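# Twist out blender lid filler cap, set on table

## Task

Unlock the small filler cap in the blender lid by turning it counter-clockwise until it stops, lift it out and set it down on the table; the jar must finish upright on its base, nothing may count as done if only the robot is holding it there, and the hand must release and back away at the end.

## Robot and tools

Robot: one arm (shoulder pan, shoulder lift, elbow, wrist 1, wrist 2, wrist 3) ending in a five-finger right hand. Joint ranges in rad: pan -3.142..3.142, elbow 0..3.142, the others -6.283..6.283. Load limits in N m: pan and lift 310, elbow 141, each wrist 50.7; held weight counts toward them.

Scene frame: origin on the table top below the arm base, +z up, +y to the left when facing along +x. The base may be tilted. Reported position is in metres, orientation as quaternion wxyz, velocities in m/s and rad/s; the printed position can be slightly off, more so far out.

Hand point: a point fixed to the palm, 0.05 m in front of it, where index pad and thumb tip meet in a pinch. Its +z runs along the straight fingers (fingers extend 0.06-0.07 m past it), +y comes out of the palm, +x crosses the palm toward the little finger. Across the palm the hand spans 0.08 m on the little-finger side; on the thumb side 0.02 m with the thumb turned in front of the palm, up to 0.09 m otherwise. A wrist bracket on the little-finger side sits 0.03 m beyond the point along +y and 0.11 m out across the palm; it can collide. Rotating the hand, especially about x or y, shifts the point slightly.

Row format (used by both motion tools): 14 numbers, each in [-1, 1]: dx, dy, dz, rx, ry, rz, thumb_turn, thumb_bend, index, middle, ring, little, force_limit, speed. The first six are an offset, not a pose: a displacement and rotation vector relative to the hand point's measured pose at the start of the action (for a call's first action, the last pose reported in this scene), expressed in the hand point's own axes. 1.0 equals 0.6 m or 180 degrees. The next six are absolute finger targets: -1 open/straight, +1 closed. thumb_turn -1 beside the palm, +1 opposite the fingers; thumb_bend -1 straight, +1 fully bent. Pinch is roughly index +0.22, thumb_bend +0.75, thumb_turn +0.57. force_limit maps -1..+1 linearly to about 0..10 N at the fingertip (0..15 N for the two thumb motors) and only stops closing motion. speed maps -1..+1 to near zero..full (full: whole travel in 0.6 s); use -0.9 or lower for a gentle grip.

execute_actions(actions): a list of up to 15 actions; each action is a table of up to 15 rows, one row per 1/30 s step; short tables repeat their last row to fill 15 steps (0.5 s). Every row is measured from the action's start pose, not the previous row. Each step the command is clipped to within 100 mm and 16 degrees of the measured pose; the arm then goes no further than the last clipped pose, so large motions need several actions. An empty list just returns state and images. Results include step readings; HELD marks steps partly held back.

move(target, speed, stop_force, blocking): target is one 14-number row as above, offsets measured from the pose in the scene's latest result showing one. Straight path, 0.5-10 s long. speed in m/s, 0.002-0.5 (default 0.25); turning up to twice that in rad/s. It does not avoid obstacles and can overshoot speed near full extension. stop_force in N, 13-80: ends the path when the wrist sensor reads that much extra push along the target line for 2 steps; then the hand backs to its pose 2 steps earlier. Use it only with slow, non-rotating moves; omit it when pulling away from a surface. Not allowed in the first 0.2 s or with blocking=false. blocking=false returns after 0.5 s; then use wait or stop before new commands. The move: line reports done, contact, off_target, moving, held or fault, plus limits (paced = pose clipped, held = steps blocked).

wait(seconds): 0-10, lets time run while the last command holds. stop(): brakes a running move. zoom_image(camera, region): camera is cam_head_left, cam_head_right or cam_wrist; region [x0,y0,x1,y1] in pixels, at most 504x504. show_instructions(): shows reference images. finished_scene(scene): ends scene 1 or 2, irreversible; only call once the cap is on the table, the jar upright, and the hand released and clear.

Fingers: each motor moves only when its target changes by at least 0.01, continues after the action until target or force_limit, then locks (holding at least 15 N). hand_measured, hand_stopped_by (moving, target, force, stalled, fault) and hand_load_n (positive = finger pushed open) follow the row's motor order. Grip loss shows as loads near 0. To tighten, raise force_limit and send a more closed target; to loosen, send a more open one. A whole-hand wrap fits objects 0.035-0.08 m across with thumb turned in first.

Wrist force/torque lines are in the hand's axes, with offset up to about 5.5 N, noise up to 3.4 N, saturation about 100 N. "Pose unreachable" means the clearance check altered the command.

Cameras: cam_head_left, cam_head_right, cam_wrist, each 504x504, with calibration given in the results.

Avoid: pressing past contact with this stiff arm; 150 N external force or joint torque at its limit causes a 10 s fault stop. Avoid long heavy holds (motor heat, brake fault at 85 C). Don't tip the jar, drop the cap, or push anything off the table; loose items may occasionally be nudged. Faster, smoother, lower-effort runs are better.

Each tool is called after "Request:" as a command line: name --argument value for each argument, lists and objects as JSON in quotes; but a table of rows of numbers goes row by row, as --pt "numbers of a row", without its own name.

## Session

Request:
execute_actions --actions '[]'

Scene clock: 0.00 s.
end_effector_position=(+0.5801, +0.0447, +0.2466) hand_measured=(-1.000, -1.000, -1.000, -1.000, -1.000, -1.000) hand_load_n=(+0.0, +0.0, +0.0, +0.0, +0.0, +0.0) hand_stopped_by=(target, target, target, target, target, target) hand_force_limit=0.00 hand_speed=-0.80 end_effector_quat_wxyz=(-0.476, +0.567, +0.654, +0.155) end_effector_velocity=(+0.001, -0.000, +0.000) end_effector_angular_velocity=(-0.001, -0.000, -0.000)
Joint positions: [-0.479 -1.046  1.838  1.751  1.116 -0.881]
Joint velocities: [-0.    -0.    -0.002  0.     0.     0.001]
Motor temperatures (°C, as the motors report them): [25 22 25 32 29 30]
Wrist force (N, on the end effector, along its own x y z axes, offset not removed): no reading
Wrist torque (N m, same axes, about the end effector's origin, offset not removed): no reading
Hand target: +0.580, +0.045, +0.247; -0.476, +0.567, +0.654, +0.155
camera_calibration (this result's frames):
cam_wrist: T_world_to_cam=[[0.87773, 0.2362, -0.416893, -0.415128], [0.0690762, -0.923345, -0.377708, 0.0941276], [-0.47415, 0.302728, -0.826763, 0.595609], [0, 0, 0, 1]] pos_world=[0.640277, 0.00465779, 0.354916]

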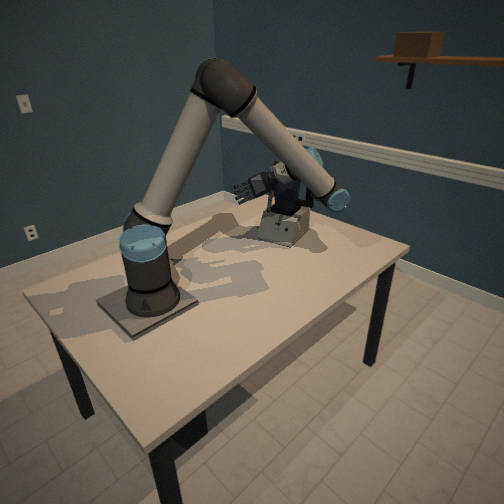

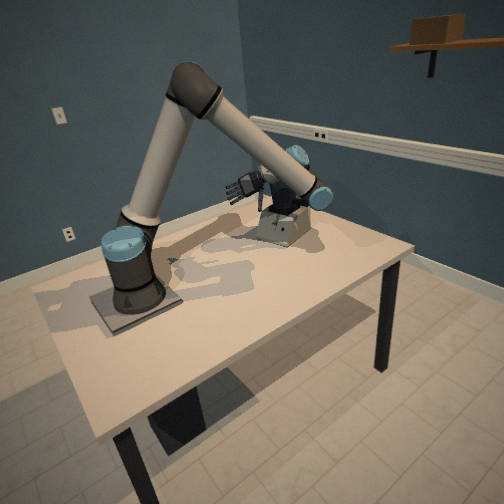

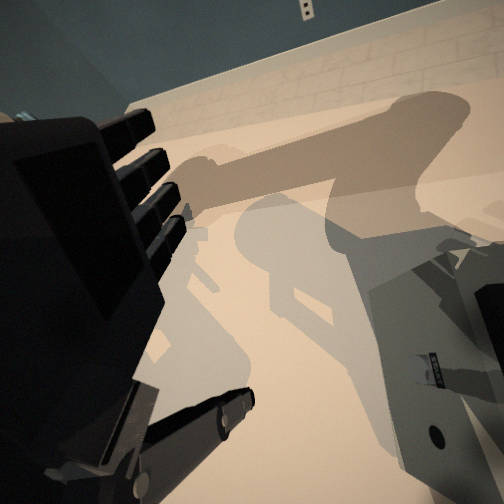

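Request:
move --target '[0.342,-0.268,-0.273,0,0,0,-1,-1,-1,-1,1,1,0,0.5]'

Request:
zoom_image --camera "cam_head_left" --region '[240, 140, 340, 260]'

Scene clock: 4.87 s.
end_effector_position=(+0.5309, -0.0043, +0.5461) hand_measured=(-1.000, -1.000, -1.000, -1.000, +1.000, +1.000) hand_load_n=(+0.0, +0.0, +0.0, +0.0, +0.0, +0.0) hand_stopped_by=(target, target, target, target, target, target) hand_force_limit=0.00 hand_speed=0.50 end_effector_quat_wxyz=(-0.476, +0.567, +0.654, +0.155) end_effector_velocity=(+0.000, -0.001, +0.003) end_effector_angular_velocity=(+0.000, -0.002, -0.001)
Joint positions: [-0.586 -1.364  1.682  2.251  1.205 -0.946]
Joint velocities: [-0.001 -0.001 -0.004  0.004 -0.    -0.001]
Motor temperatures (°C, as the motors report them): [25 22 25 32 29 30]
Wrist force (N, on the end effector, along its own x y z axes, offset not removed): [-1.2 -3.5 1.4]
Wrist torque (N m, same axes, about the end effector's origin, offset not removed): [-0.65 0.15 -0.02]
Hand target: +0.531, -0.004, +0.546; -0.476, +0.567, +0.654, +0.155
Off the commanded pose: 0.001 m, 0 deg.
move: done
camera_calibration (this result's frames):
cam_wrist: T_world_to_cam=[[0.877692, 0.236064, -0.417049, -0.235373], [0.0690121, -0.923449, -0.377465, 0.165367], [-0.474229, 0.302517, -0.826795, 0.834813], [0, 0, 0, 1]] pos_world=[0.591066, -0.044274, 0.654478]

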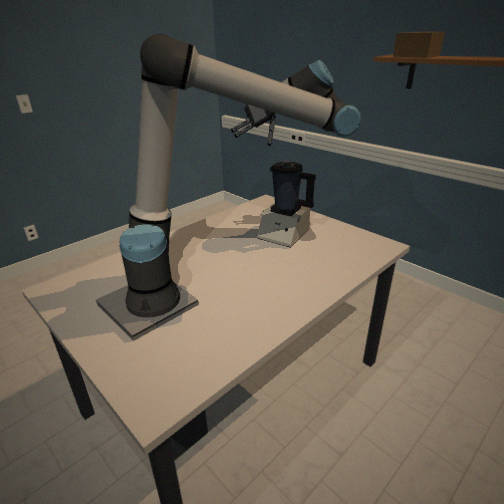

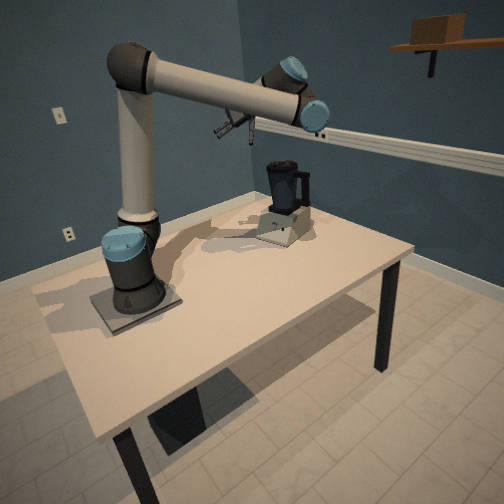

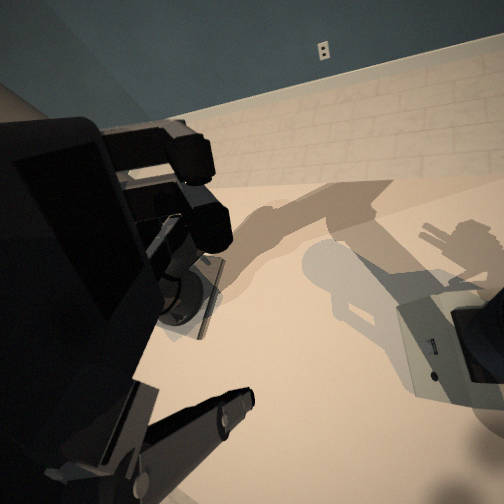

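Region (240, 140, 340, 260) of cam_head_left's 504x504 image, scaled by 4.200, with more detail than that image has.

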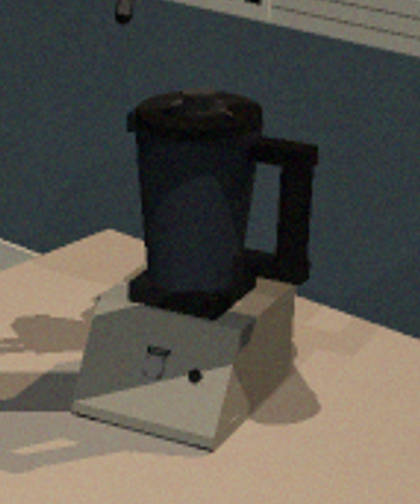

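Request:
move --target '[0.017,0.36,-0.063,-0.218,0.33,0.528,0.9,0,-0.22,-0.22,1,1,0,0.5]' --speed 0.35

Request:
move --target '[0,0.08,0.08,0,0.29,0.165,0.9,0,-0.22,-0.22,1,1,0,0.5]' --speed 0.35

Request:
zoom_image --camera "cam_wrist" --region '[220, 100, 460, 340]'

Scene clock: 14.60 s.
end_effector_position=(+0.7408, +0.0401, +0.5001) hand_measured=(+0.900, +0.000, -0.220, -0.220, +1.000, +1.000) hand_load_n=(+0.0, +0.0, +0.0, +0.0, +0.0, +0.0) hand_stopped_by=(target, target, target, target, target, target) hand_force_limit=0.00 hand_speed=0.50 end_effector_quat_wxyz=(-0.469, +0.809, -0.305, +0.181) end_effector_velocity=(-0.000, +0.000, -0.001) end_effector_angular_velocity=(-0.003, +0.002, -0.011)
Joint positions: [-0.461 -1.315  1.424  1.043  0.572  2.042]
Joint velocities: [ 0.002 -0.005  0.004 -0.014  0.008  0.018]
Motor temperatures (°C, as the motors report them): [25 22 25 32 29 30]
Wrist force (N, on the end effector, along its own x y z axes, offset not removed): [-1.1 -2.7 -1.2]
Wrist torque (N m, same axes, about the end effector's origin, offset not removed): [-0.44 0.18 0.02]
Hand target: +0.741, +0.040, +0.500; -0.469, +0.809, -0.306, +0.181
Off the commanded pose: 0.000 m, 0 deg.
move: done
camera_calibration (this result's frames):
cam_wrist: T_world_to_cam=[[-0.407198, -0.305264, -0.860816, 0.746195], [-0.906066, 0.253725, 0.338627, 0.491527], [0.11504, 0.917844, -0.379905, 0.198196], [0, 0, 0, 1]] pos_world=[0.726405, -0.0788399, 0.551188]

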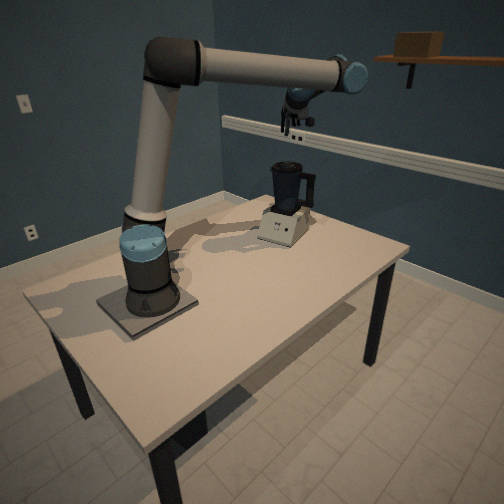

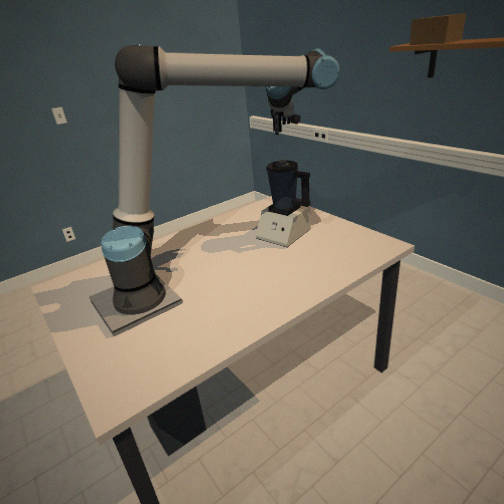

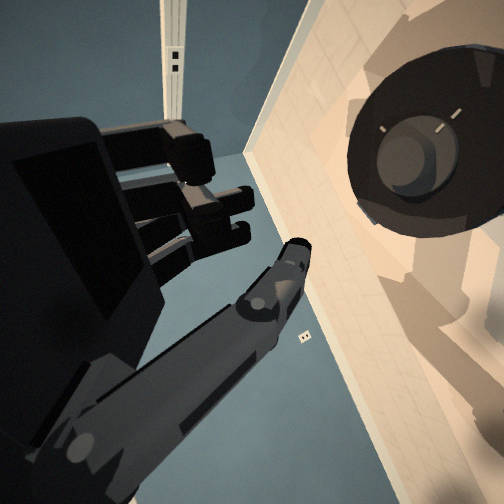

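Scene clock: 16.70 s.
end_effector_position=(+0.7529, +0.0534, +0.4350) hand_measured=(+0.900, +0.000, -0.220, -0.220, +1.000, +1.000) hand_load_n=(+0.0, +0.0, +0.0, +0.0, +0.0, +0.0) hand_stopped_by=(target, target, target, target, target, target) hand_force_limit=0.00 hand_speed=0.50 end_effector_quat_wxyz=(+0.318, -0.547, +0.668, -0.392) end_effector_velocity=(+0.000, +0.000, -0.001) end_effector_angular_velocity=(-0.000, +0.002, -0.013)
Joint positions: [-0.183 -1.547  1.712  0.342  1.576  3.136]
Joint velocities: [ 0.006  0.003 -0.001 -0.     0.017  0.008]
Motor temperatures (°C, as the motors report them): [25 22 25 32 29 30]
Wrist force (N, on the end effector, along its own x y z axes, offset not removed): [-1.8 -5.0 -0.1]
Wrist torque (N m, same axes, about the end effector's origin, offset not removed): [-0.92 0.20 -0.12]
Hand target: +0.753, +0.053, +0.435; +0.318, -0.546, +0.669, -0.392
Off the commanded pose: 0.000 m, 0 deg.
move: done
camera_calibration (this result's frames):
cam_wrist: T_world_to_cam=[[-0.46388, 0.201861, -0.862593, 0.715497], [-0.23577, 0.910447, 0.339851, -0.0190778], [0.853948, 0.361023, -0.374746, -0.368964], [0, 0, 0, 1]] pos_world=[0.642483, 0.00614282, 0.485399]

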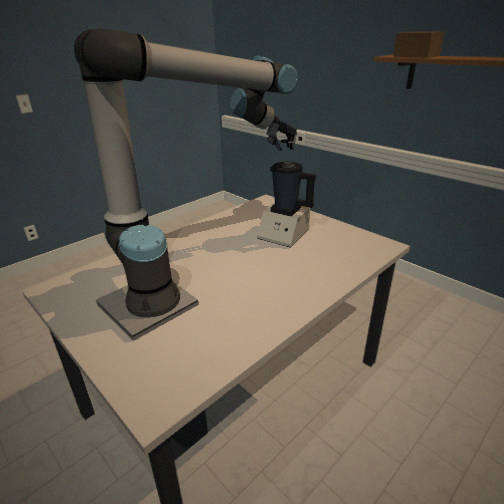

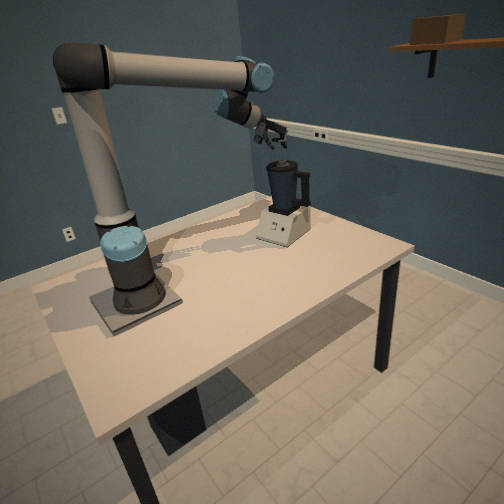

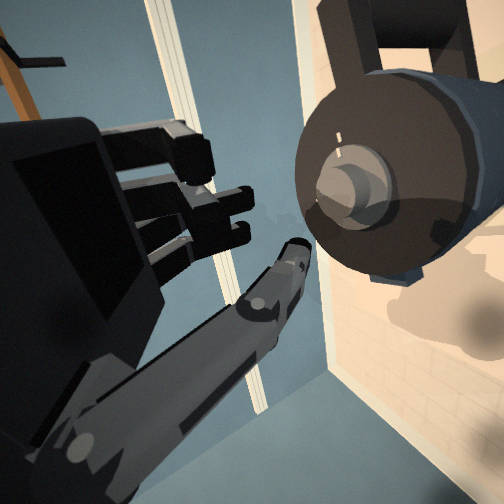

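Region (220, 100, 460, 340) of cam_wrist's 504x504 image, scaled by 2.100, with more detail than that image has.

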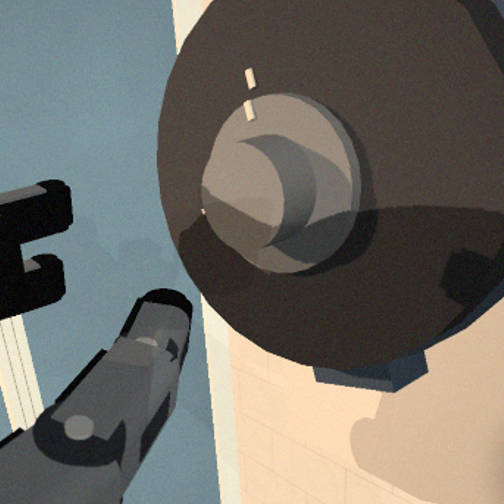

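Request:
move --target '[0.008,0.061,0.046,0,0,0,0.9,-0.05,-0.3,-0.3,1,1,0,0.5]' --speed 0.1

Request:
zoom_image --camera "cam_head_right" --region '[250, 125, 310, 185]'

Scene clock: 21.30 s.
end_effector_position=(+0.7578, +0.0474, +0.3897) hand_measured=(+0.900, -0.050, -0.300, -0.300, +1.000, +1.000) hand_load_n=(+0.0, +0.0, +0.0, +0.0, +0.0, +0.0) hand_stopped_by=(target, target, target, target, target, target) hand_force_limit=0.00 hand_speed=0.50 end_effector_quat_wxyz=(+0.318, -0.547, +0.668, -0.392) end_effector_velocity=(+0.000, -0.000, -0.002) end_effector_angular_velocity=(+0.000, -0.001, -0.000)
Joint positions: [-0.193 -1.524  1.769  0.262  1.568  3.131]
Joint velocities: [-0.     0.001  0.002 -0.004  0.     0.   ]
Motor temperatures (°C, as the motors report them): [25 22 25 32 29 30]
Wrist force (N, on the end effector, along its own x y z axes, offset not removed): [-4.2 -2.8 -0.7]
Wrist torque (N m, same axes, about the end effector's origin, offset not removed): [-0.50 0.57 -0.07]
Hand target: +0.758, +0.047, +0.390; +0.318, -0.547, +0.668, -0.392
Off the commanded pose: 0.000 m, 0 deg.
move: done
camera_calibration (this result's frames):
cam_wrist: T_world_to_cam=[[-0.463895, 0.201841, -0.86259, 0.679981], [-0.235759, 0.910457, 0.339831, 0.00288965], [0.853943, 0.36101, -0.374771, -0.387911], [0, 0, 0, 1]] pos_world=[0.647375, 0.000160666, 0.440185]

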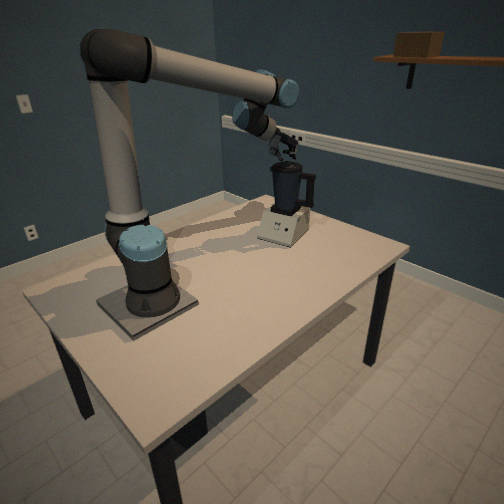

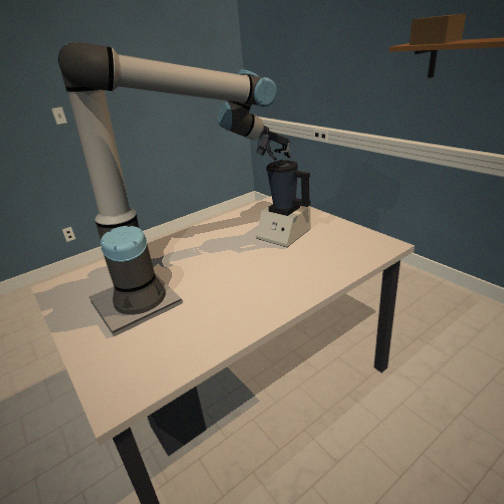

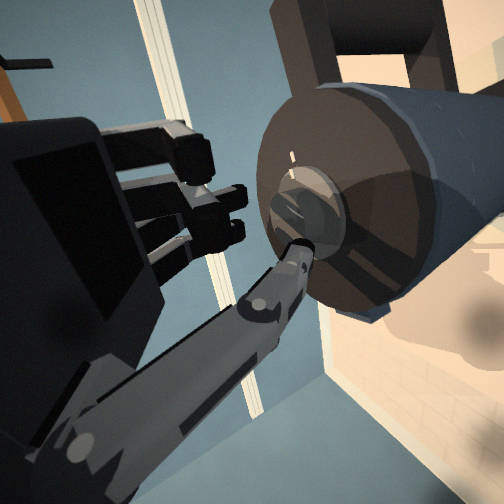

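Region (250, 125, 310, 185) of cam_head_right's 504x504 image, scaled by 8.400, with more detail than that image has.

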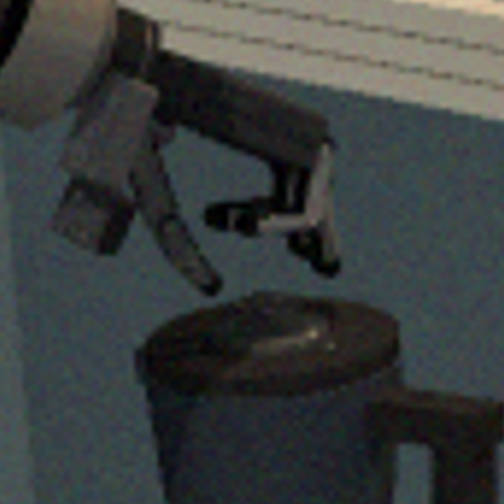

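Request:
move --target '[0,0.028,0.018,0,0,0,0.9,0,-0.3,-0.3,1,1,0,0.5]' --speed 0.02 --stop_force 13

Request:
zoom_image --camera "cam_head_right" --region '[250, 125, 310, 185]'

Request:
zoom_image --camera "cam_wrist" --region '[200, 130, 380, 310]'

Scene clock: 25.73 s.
end_effector_position=(+0.7589, +0.0471, +0.3700) hand_measured=(+0.900, +0.000, -0.300, -0.300, +1.000, +1.000) hand_load_n=(+0.0, +0.0, +0.0, +0.0, +0.0, +0.0) hand_stopped_by=(target, target, target, target, target, target) hand_force_limit=0.00 hand_speed=0.50 end_effector_quat_wxyz=(+0.318, -0.547, +0.668, -0.392) end_effector_velocity=(+0.000, +0.000, -0.002) end_effector_angular_velocity=(+0.001, -0.000, +0.001)
Joint positions: [-0.193 -1.514  1.793  0.227  1.568  3.131]
Joint velocities: [-0.     0.001  0.002 -0.003 -0.001  0.   ]
Motor temperatures (°C, as the motors report them): [25 22 25 32 29 30]
Wrist force (N, on the end effector, along its own x y z axes, offset not removed): [0.7 -2.0 -4.1]
Wrist torque (N m, same axes, about the end effector's origin, offset not removed): [-0.15 -0.05 0.21]
Hand target: +0.759, +0.047, +0.370; +0.318, -0.547, +0.668, -0.392
Off the commanded pose: 0.000 m, 0 deg.
move: done
camera_calibration (this result's frames):
cam_wrist: T_world_to_cam=[[-0.463906, 0.201842, -0.862584, 0.663546], [-0.235755, 0.910457, 0.339836, 0.0100877], [0.853938, 0.36101, -0.374781, -0.396128], [0, 0, 0, 1]] pos_world=[0.648471, -0.000109794, 0.420474]

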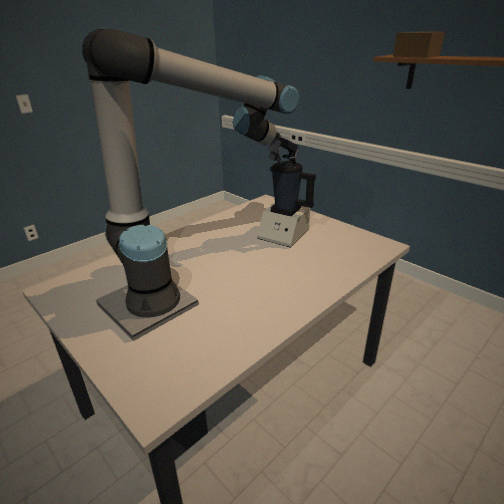

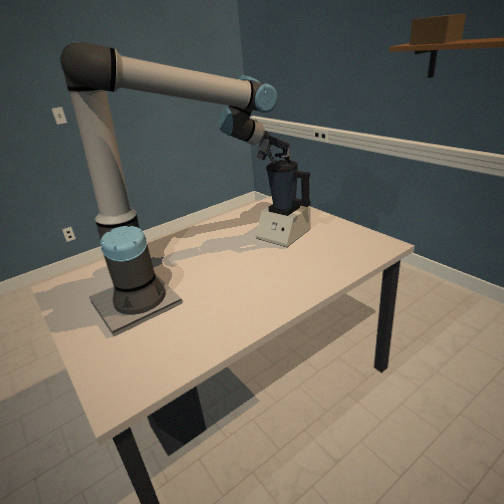

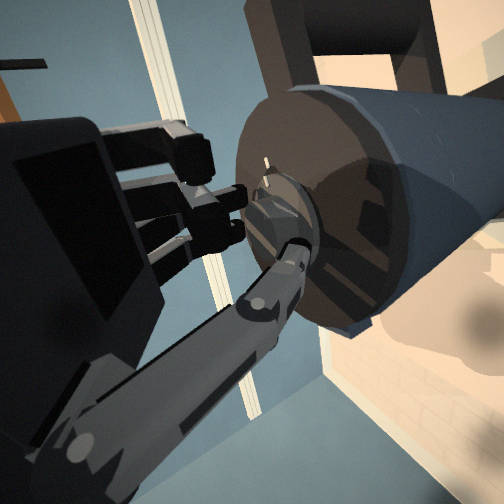

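Region (250, 125, 310, 185) of cam_head_right's 504x504 image, scaled by 8.400, with more detail than that image has.

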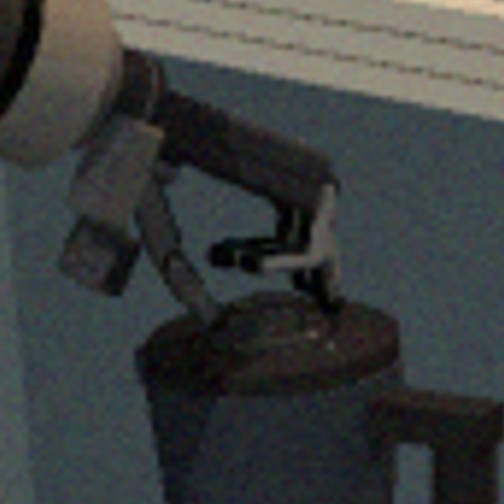

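Region (200, 130, 380, 310) of cam_wrist's 504x504 image, scaled by 2.800, with more detail than that image has.

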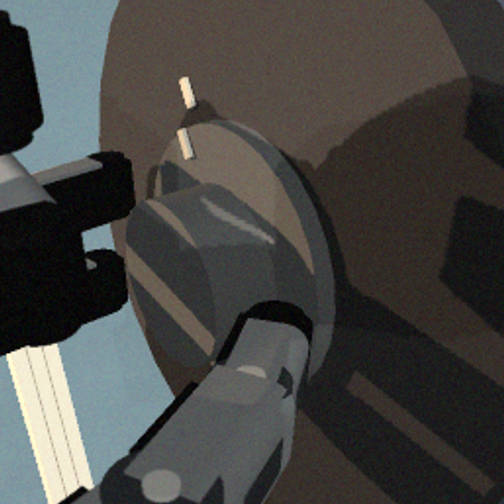

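Request:
move --target '[0,0.0005,0.006,0,0,0,0.9,0.4,0.3,0.3,1,1,0.5,-0.85]'

Request:
zoom_image --camera "cam_wrist" --region '[200, 130, 380, 310]'

Scene clock: 29.13 s.
end_effector_position=(+0.7618, +0.0465, +0.3681) hand_measured=(+0.900, +0.144, -0.096, -0.104, +1.000, +1.000) hand_load_n=(+0.0, +10.5, +10.5, +8.5, +0.0, +0.0) hand_stopped_by=(target, force, force, force, target, target) hand_force_limit=0.50 hand_speed=-0.85 end_effector_quat_wxyz=(+0.318, -0.547, +0.668, -0.392) end_effector_velocity=(-0.000, +0.000, -0.000) end_effector_angular_velocity=(+0.001, -0.000, -0.000)
Joint positions: [-0.193 -1.508  1.791  0.223  1.568  3.131]
Joint velocities: [-0.    -0.     0.    -0.     0.     0.001]
Motor temperatures (°C, as the motors report them): [25 22 25 32 29 30]
Wrist force (N, on the end effector, along its own x y z axes, offset not removed): [1.1 -11.2 -2.3]
Wrist torque (N m, same axes, about the end effector's origin, offset not removed): [-0.22 0.10 0.12]
Hand target: +0.762, +0.046, +0.368; +0.318, -0.547, +0.668, -0.392
Off the commanded pose: 0.000 m, 0 deg.
move: done
camera_calibration (this result's frames):
cam_wrist: T_world_to_cam=[[-0.463795, 0.201819, -0.862649, 0.663292], [-0.235798, 0.910466, 0.339781, 0.0120753], [0.853987, 0.361, -0.374681, -0.39925], [0, 0, 0, 1]] pos_world=[0.651433, -0.000730122, 0.418494]

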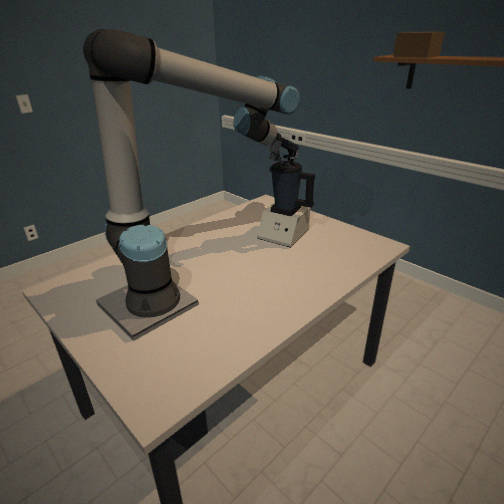

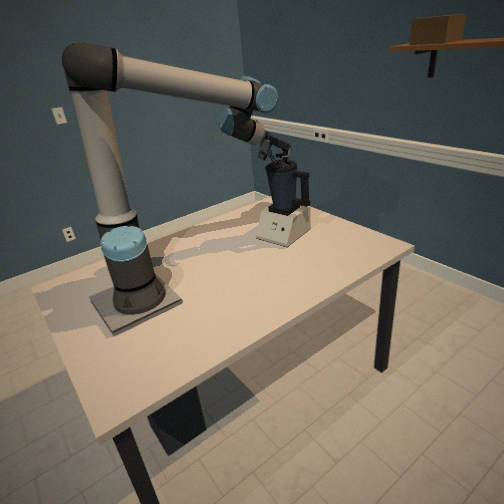

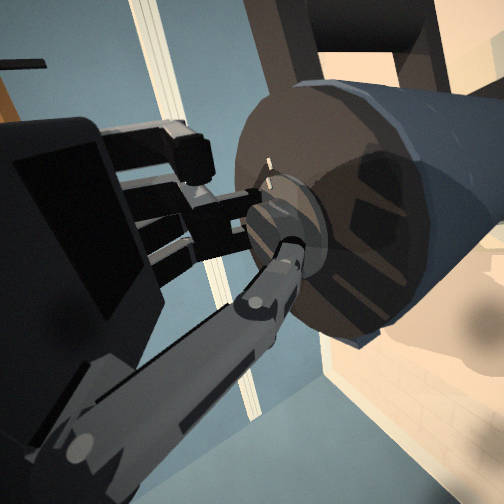

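Region (200, 130, 380, 310) of cam_wrist's 504x504 image, scaled by 2.800, with more detail than that image has.

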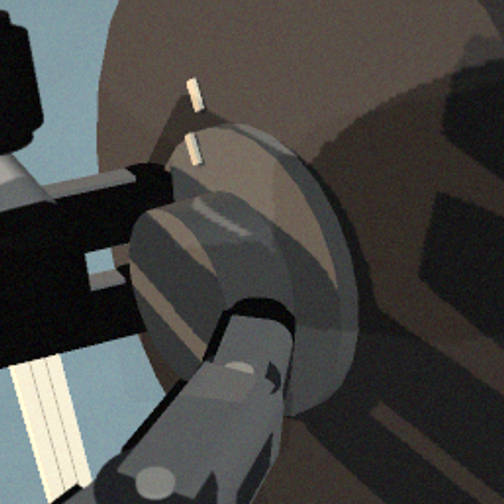

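Request:
move --target '[0.005,0.002,-0.005,0.001,-0.218,-0.1227,0.9,0.4,0.3,0.3,1,1,0.5,-0.85]' --speed 0.18

Request:
move --target '[0.004,0.0022,-0.004,0.001,-0.17,-0.0955,0.9,0.45,0.35,0.35,1,1,0.5,-0.85]' --speed 0.15

Request:
zoom_image --camera "cam_wrist" --region '[200, 130, 380, 310]'

Scene clock: 35.30 s.
end_effector_position=(+0.7581, +0.0441, +0.3684) hand_measured=(+0.900, +0.142, -0.096, -0.104, +1.000, +1.000) hand_load_n=(+4.0, +11.5, +10.0, +6.5, +0.0, +0.0) hand_stopped_by=(target, force, force, force, target, target) hand_force_limit=0.50 hand_speed=-0.85 end_effector_quat_wxyz=(-0.444, +0.760, -0.408, +0.241) end_effector_velocity=(-0.000, -0.000, -0.000) end_effector_angular_velocity=(-0.001, +0.001, +0.011)
Joint positions: [-0.422 -1.366  1.667  0.514  0.735  2.462]
Joint velocities: [-0.001  0.005 -0.005  0.012 -0.007 -0.016]
Motor temperatures (°C, as the motors report them): [25 22 25 32 29 30]
Wrist force (N, on the end effector, along its own x y z axes, offset not removed): [1.8 -3.3 -2.4]
Wrist torque (N m, same axes, about the end effector's origin, offset not removed): [-0.32 0.44 0.12]
Hand target: +0.758, +0.044, +0.368; -0.444, +0.761, -0.408, +0.241
Off the commanded pose: 0.000 m, 0 deg.
move: done
camera_calibration (this result's frames):
cam_wrist: T_world_to_cam=[[-0.46907, -0.184947, -0.863578, 0.683699], [-0.810798, 0.477824, 0.338069, 0.468825], [0.350113, 0.858766, -0.374087, -0.0352812], [0, 0, 0, 1]] pos_world=[0.713178, -0.0672695, 0.418734]

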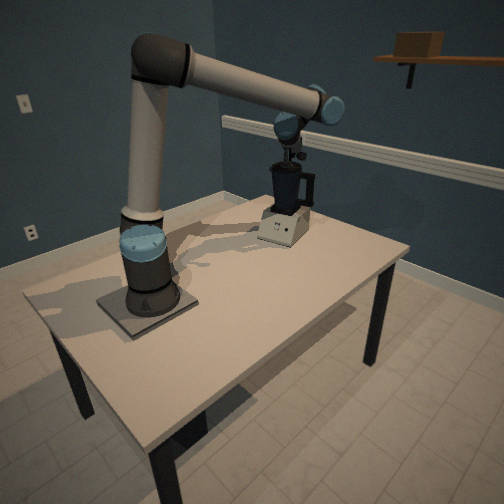

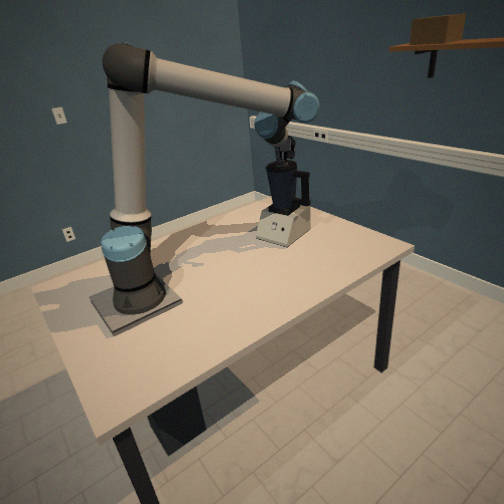

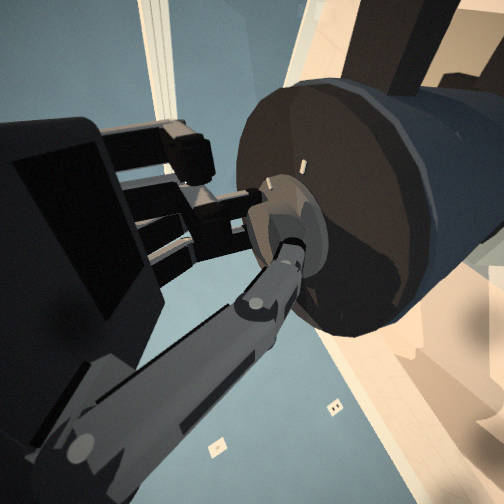

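Scene clock: 37.83 s.
end_effector_position=(+0.7572, +0.0407, +0.3683) hand_measured=(+0.900, +0.142, -0.096, -0.098, +1.000, +1.000) hand_load_n=(+6.5, +11.0, +9.5, +8.0, +0.0, +0.0) hand_stopped_by=(target, force, force, force, target, target) hand_force_limit=0.50 hand_speed=-0.85 end_effector_quat_wxyz=(-0.497, +0.847, -0.160, +0.097) end_effector_velocity=(-0.001, +0.000, -0.001) end_effector_angular_velocity=(+0.001, +0.001, +0.013)
Joint positions: [-0.445 -1.079  1.451  1.335  0.518  1.401]
Joint velocities: [ 0.001  0.005 -0.001  0.019  0.002 -0.024]
Motor temperatures (°C, as the motors report them): [25 22 25 32 29 30]
Wrist force (N, on the end effector, along its own x y z axes, offset not removed): [1.7 -6.8 -5.6]
Wrist torque (N m, same axes, about the end effector's origin, offset not removed): [-0.72 0.71 0.00]
Hand target: +0.757, +0.041, +0.368; -0.497, +0.848, -0.160, +0.097
Off the commanded pose: 0.000 m, 0 deg.
move: done
camera_calibration (this result's frames):
cam_wrist: T_world_to_cam=[[-0.276992, -0.419834, -0.8643, 0.546927], [-0.938796, -0.0734604, 0.33655, 0.589683], [-0.204787, 0.904623, -0.37379, 0.386152], [0, 0, 0, 1]] pos_world=[0.784165, -0.0763849, 0.418591]

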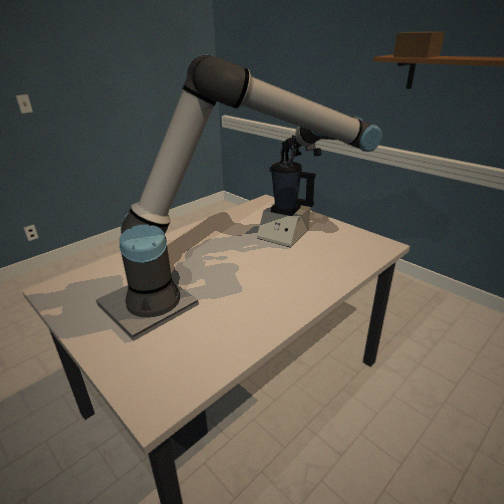

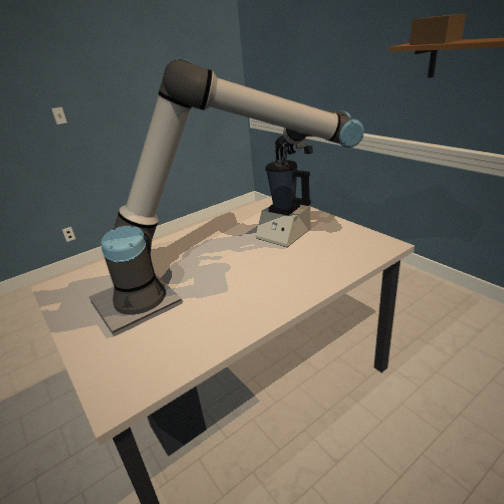

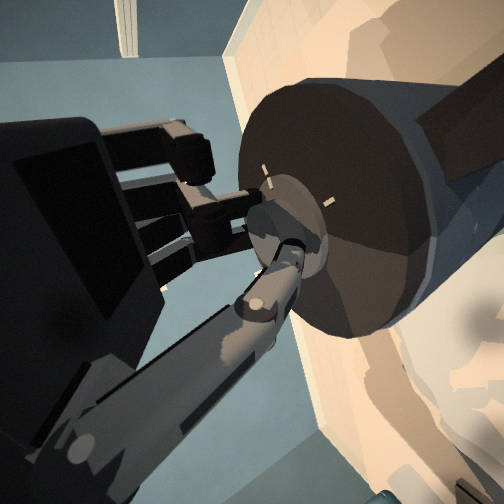

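Region (200, 130, 380, 310) of cam_wrist's 504x504 image, scaled by 2.800, with more detail than that image has.

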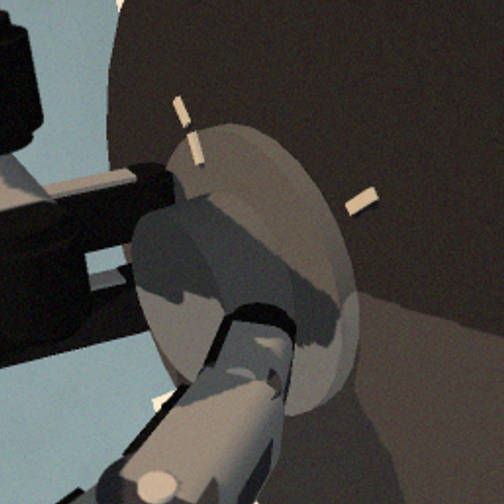

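Request:
move --target '[0.003,0.0008,-0.003,0.0005,-0.092,-0.0515,0.9,0.5,0.4,0.4,1,1,0.6,-0.85]' --speed 0.12

Request:
execute_actions --actions '[[[0,0,0,0,0,0,0.9,0.09,-0.15,-0.15,1,1,0.4,-0.8]],[[0,0,0,0,0,0,0.9,0.5,0.4,0.4,1,1,0.5,-0.85]]]'

Request:
move --target '[0,-0.009,-0.005,0,0,0,0.9,0.5,0.4,0.4,1,1,0.5,-0.85]' --speed 0.01

Scene clock: 42.13 s.
end_effector_position=(+0.7582, +0.0384, +0.3687) hand_measured=(+0.900, +0.144, -0.096, -0.098, +1.000, +1.000) hand_load_n=(+10.0, +12.0, +9.0, +7.5, +0.0, +0.0) hand_stopped_by=(target, force, force, force, target, target) hand_force_limit=0.60 hand_speed=-0.85 end_effector_quat_wxyz=(-0.506, +0.862, -0.019, +0.014) end_effector_velocity=(+0.000, -0.000, +0.000) end_effector_angular_velocity=(+0.000, -0.000, +0.013)
Joint positions: [-0.413 -0.97   1.366  1.749  0.627  0.883]
Joint velocities: [ 0.001  0.004 -0.004  0.015  0.006 -0.018]
Motor temperatures (°C, as the motors report them): [25 22 25 32 29 30]
Wrist force (N, on the end effector, along its own x y z axes, offset not removed): [-0.4 -2.6 -2.5]
Wrist torque (N m, same axes, about the end effector's origin, offset not removed): [-0.58 0.56 0.08]
Hand target: +0.758, +0.038, +0.369; -0.506, +0.862, -0.019, +0.014
Off the commanded pose: 0.000 m, 0 deg.
move: done
camera_calibration (this result's frames):
cam_wrist: T_world_to_cam=[[-0.126075, -0.486894, -0.864314, 0.434743], [-0.86466, -0.373152, 0.336333, 0.545718], [-0.48628, 0.789742, -0.373953, 0.606453], [0, 0, 0, 1]] pos_world=[0.821577, -0.0636316, 0.418997]

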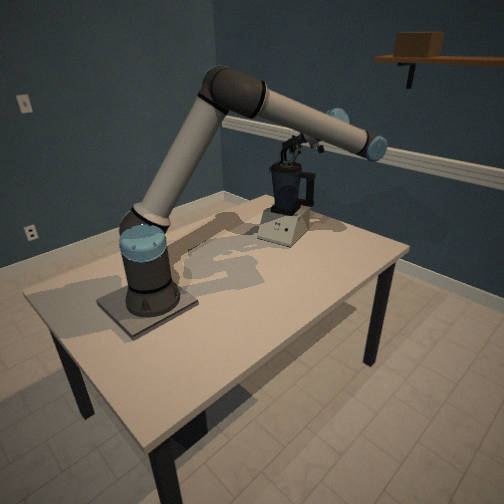

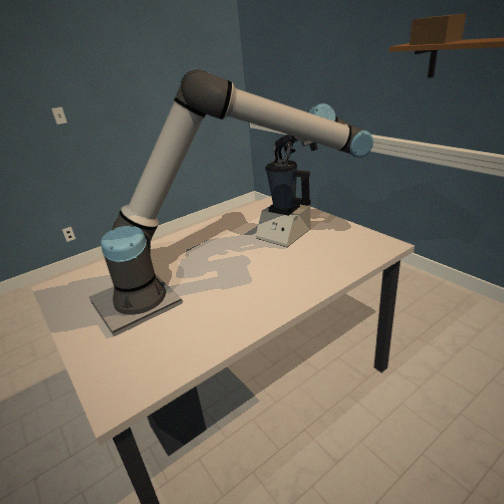

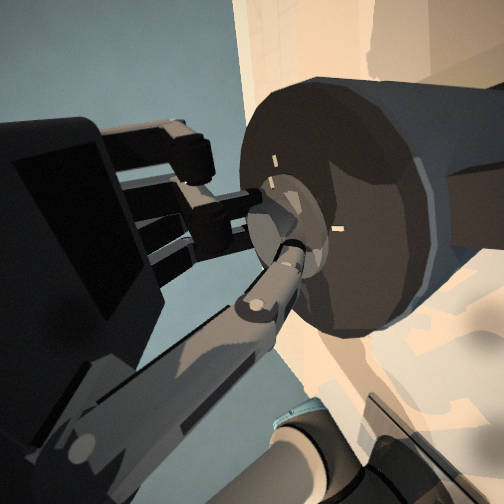

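Scene clock: 43.13 s.
end_effector_position=(+0.7582, +0.0384, +0.3686) hand_measured=(+0.900, +0.116, -0.086, -0.104, +1.000, +1.000) hand_load_n=(+0.5, +11.0, +7.5, +6.0, +0.0, +0.0) hand_stopped_by=(target, force, force, force, target, target) hand_force_limit=0.50 hand_speed=-0.85 end_effector_quat_wxyz=(-0.506, +0.862, -0.019, +0.014) end_effector_velocity=(+0.000, +0.000, +0.000) end_effector_angular_velocity=(+0.001, -0.000, -0.001)
Joint positions: [-0.413 -0.97   1.366  1.749  0.628  0.883]
Joint velocities: [-0.    -0.    -0.     0.    -0.001  0.   ]
Motor temperatures (°C, as the motors report them): [25 22 25 32 29 30]
Wrist force (N, on the end effector, along its own x y z axes, offset not removed): [-2.5 -1.7 -0.9]
Wrist torque (N m, same axes, about the end effector's origin, offset not removed): [-0.83 0.18 -0.07]
Hand target: +0.758, +0.038, +0.369; -0.506, +0.862, -0.019, +0.014
Off the commanded pose: 0.000 m, 0 deg.
Step readings (end_effector_position; steps 1 to 15: 1st action; 16 to 30: 2nd action):
0: (+0.7582, +0.0384, +0.3687)
1: (+0.7582, +0.0384, +0.3687)
2: (+0.7582, +0.0384, +0.3687)
4: (+0.7582, +0.0384, +0.3687)
8: (+0.7582, +0.0384, +0.3686)
15: (+0.7582, +0.0384, +0.3686)
16: (+0.7582, +0.0384, +0.3686)
17: (+0.7582, +0.0384, +0.3686)
19: (+0.7582, +0.0384, +0.3686)
23: (+0.7582, +0.0384, +0.3686)
30: end_effector_position above
camera_calibration (this result's frames):
cam_wrist: T_world_to_cam=[[-0.126065, -0.487029, -0.86424, 0.434642], [-0.864578, -0.373239, 0.336448, 0.545649], [-0.486427, 0.789617, -0.374022, 0.606589], [0, 0, 0, 1]] pos_world=[0.821611, -0.0636328, 0.41893]

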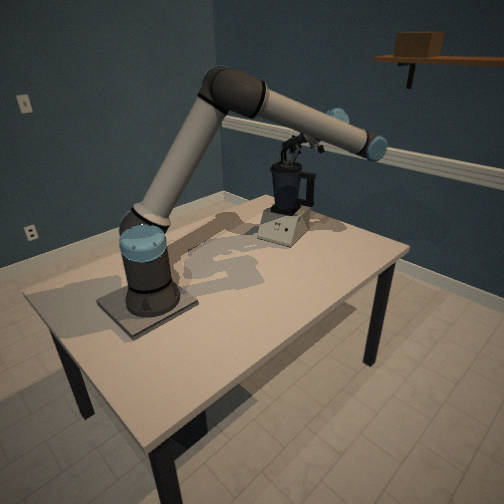

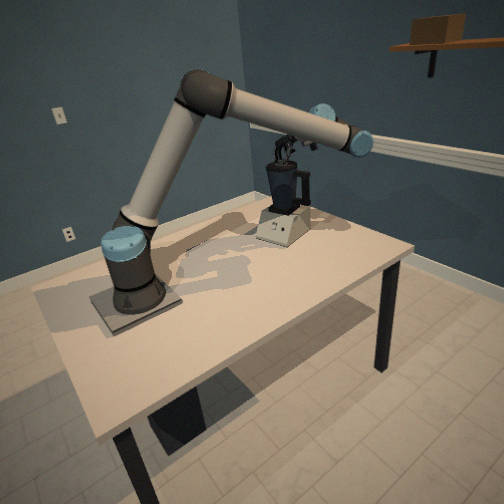

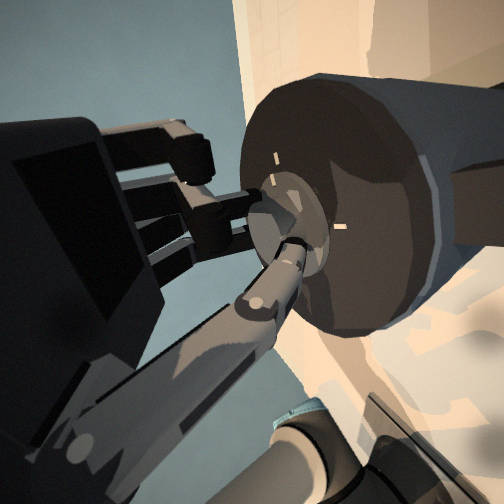

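Scene clock: 43.97 s.
end_effector_position=(+0.7582, +0.0384, +0.3745) hand_measured=(+0.900, +0.116, -0.086, -0.104, +1.000, +1.000) hand_load_n=(+1.5, +11.5, +7.0, +6.0, +0.0, +0.0) hand_stopped_by=(target, force, force, force, target, target) hand_force_limit=0.50 hand_speed=-0.85 end_effector_quat_wxyz=(-0.506, +0.862, -0.019, +0.014) end_effector_velocity=(+0.001, -0.000, +0.003) end_effector_angular_velocity=(-0.001, -0.003, +0.001)
Joint positions: [-0.413 -0.974  1.361  1.758  0.628  0.883]
Joint velocities: [ 0.    -0.001 -0.004  0.003  0.    -0.001]
Motor temperatures (°C, as the motors report them): [25 22 25 32 29 30]
Wrist force (N, on the end effector, along its own x y z axes, offset not removed): [-1.9 9.5 1.6]
Wrist torque (N m, same axes, about the end effector's origin, offset not removed): [0.25 0.31 0.28]
Hand target: +0.758, +0.038, +0.375; -0.506, +0.862, -0.019, +0.014
Off the commanded pose: 0.000 m, 0 deg.
move: done
camera_calibration (this result's frames):
cam_wrist: T_world_to_cam=[[-0.126091, -0.487031, -0.864235, 0.4398], [-0.86458, -0.37322, 0.336465, 0.543627], [-0.486419, 0.789625, -0.374017, 0.6088], [0, 0, 0, 1]] pos_world=[0.821595, -0.063636, 0.424881]

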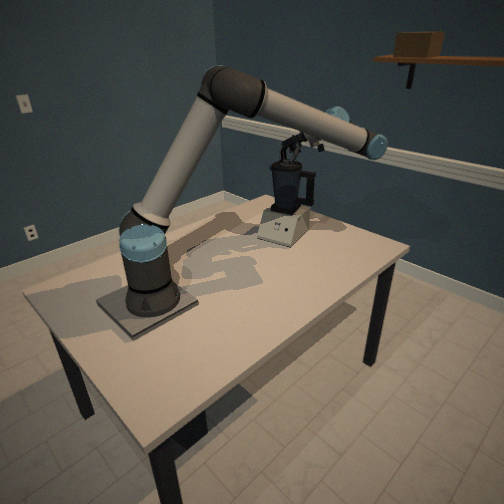

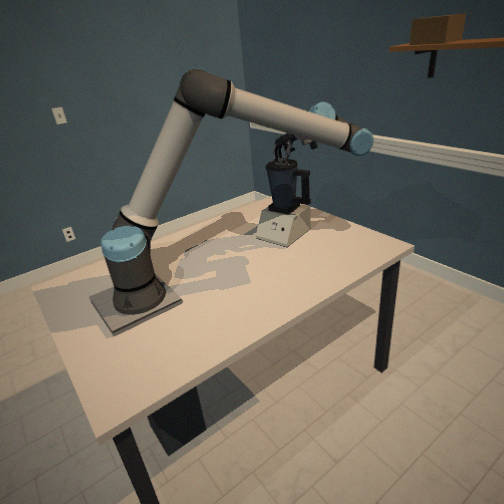

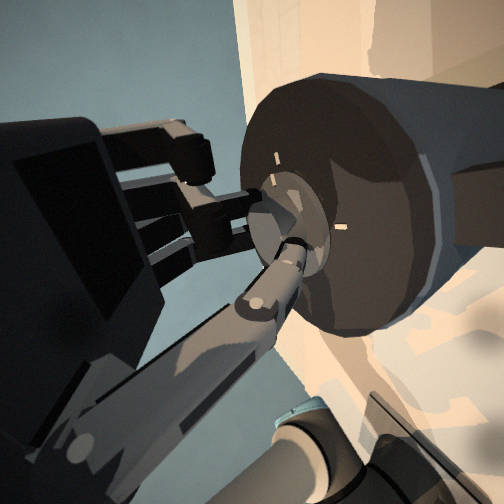

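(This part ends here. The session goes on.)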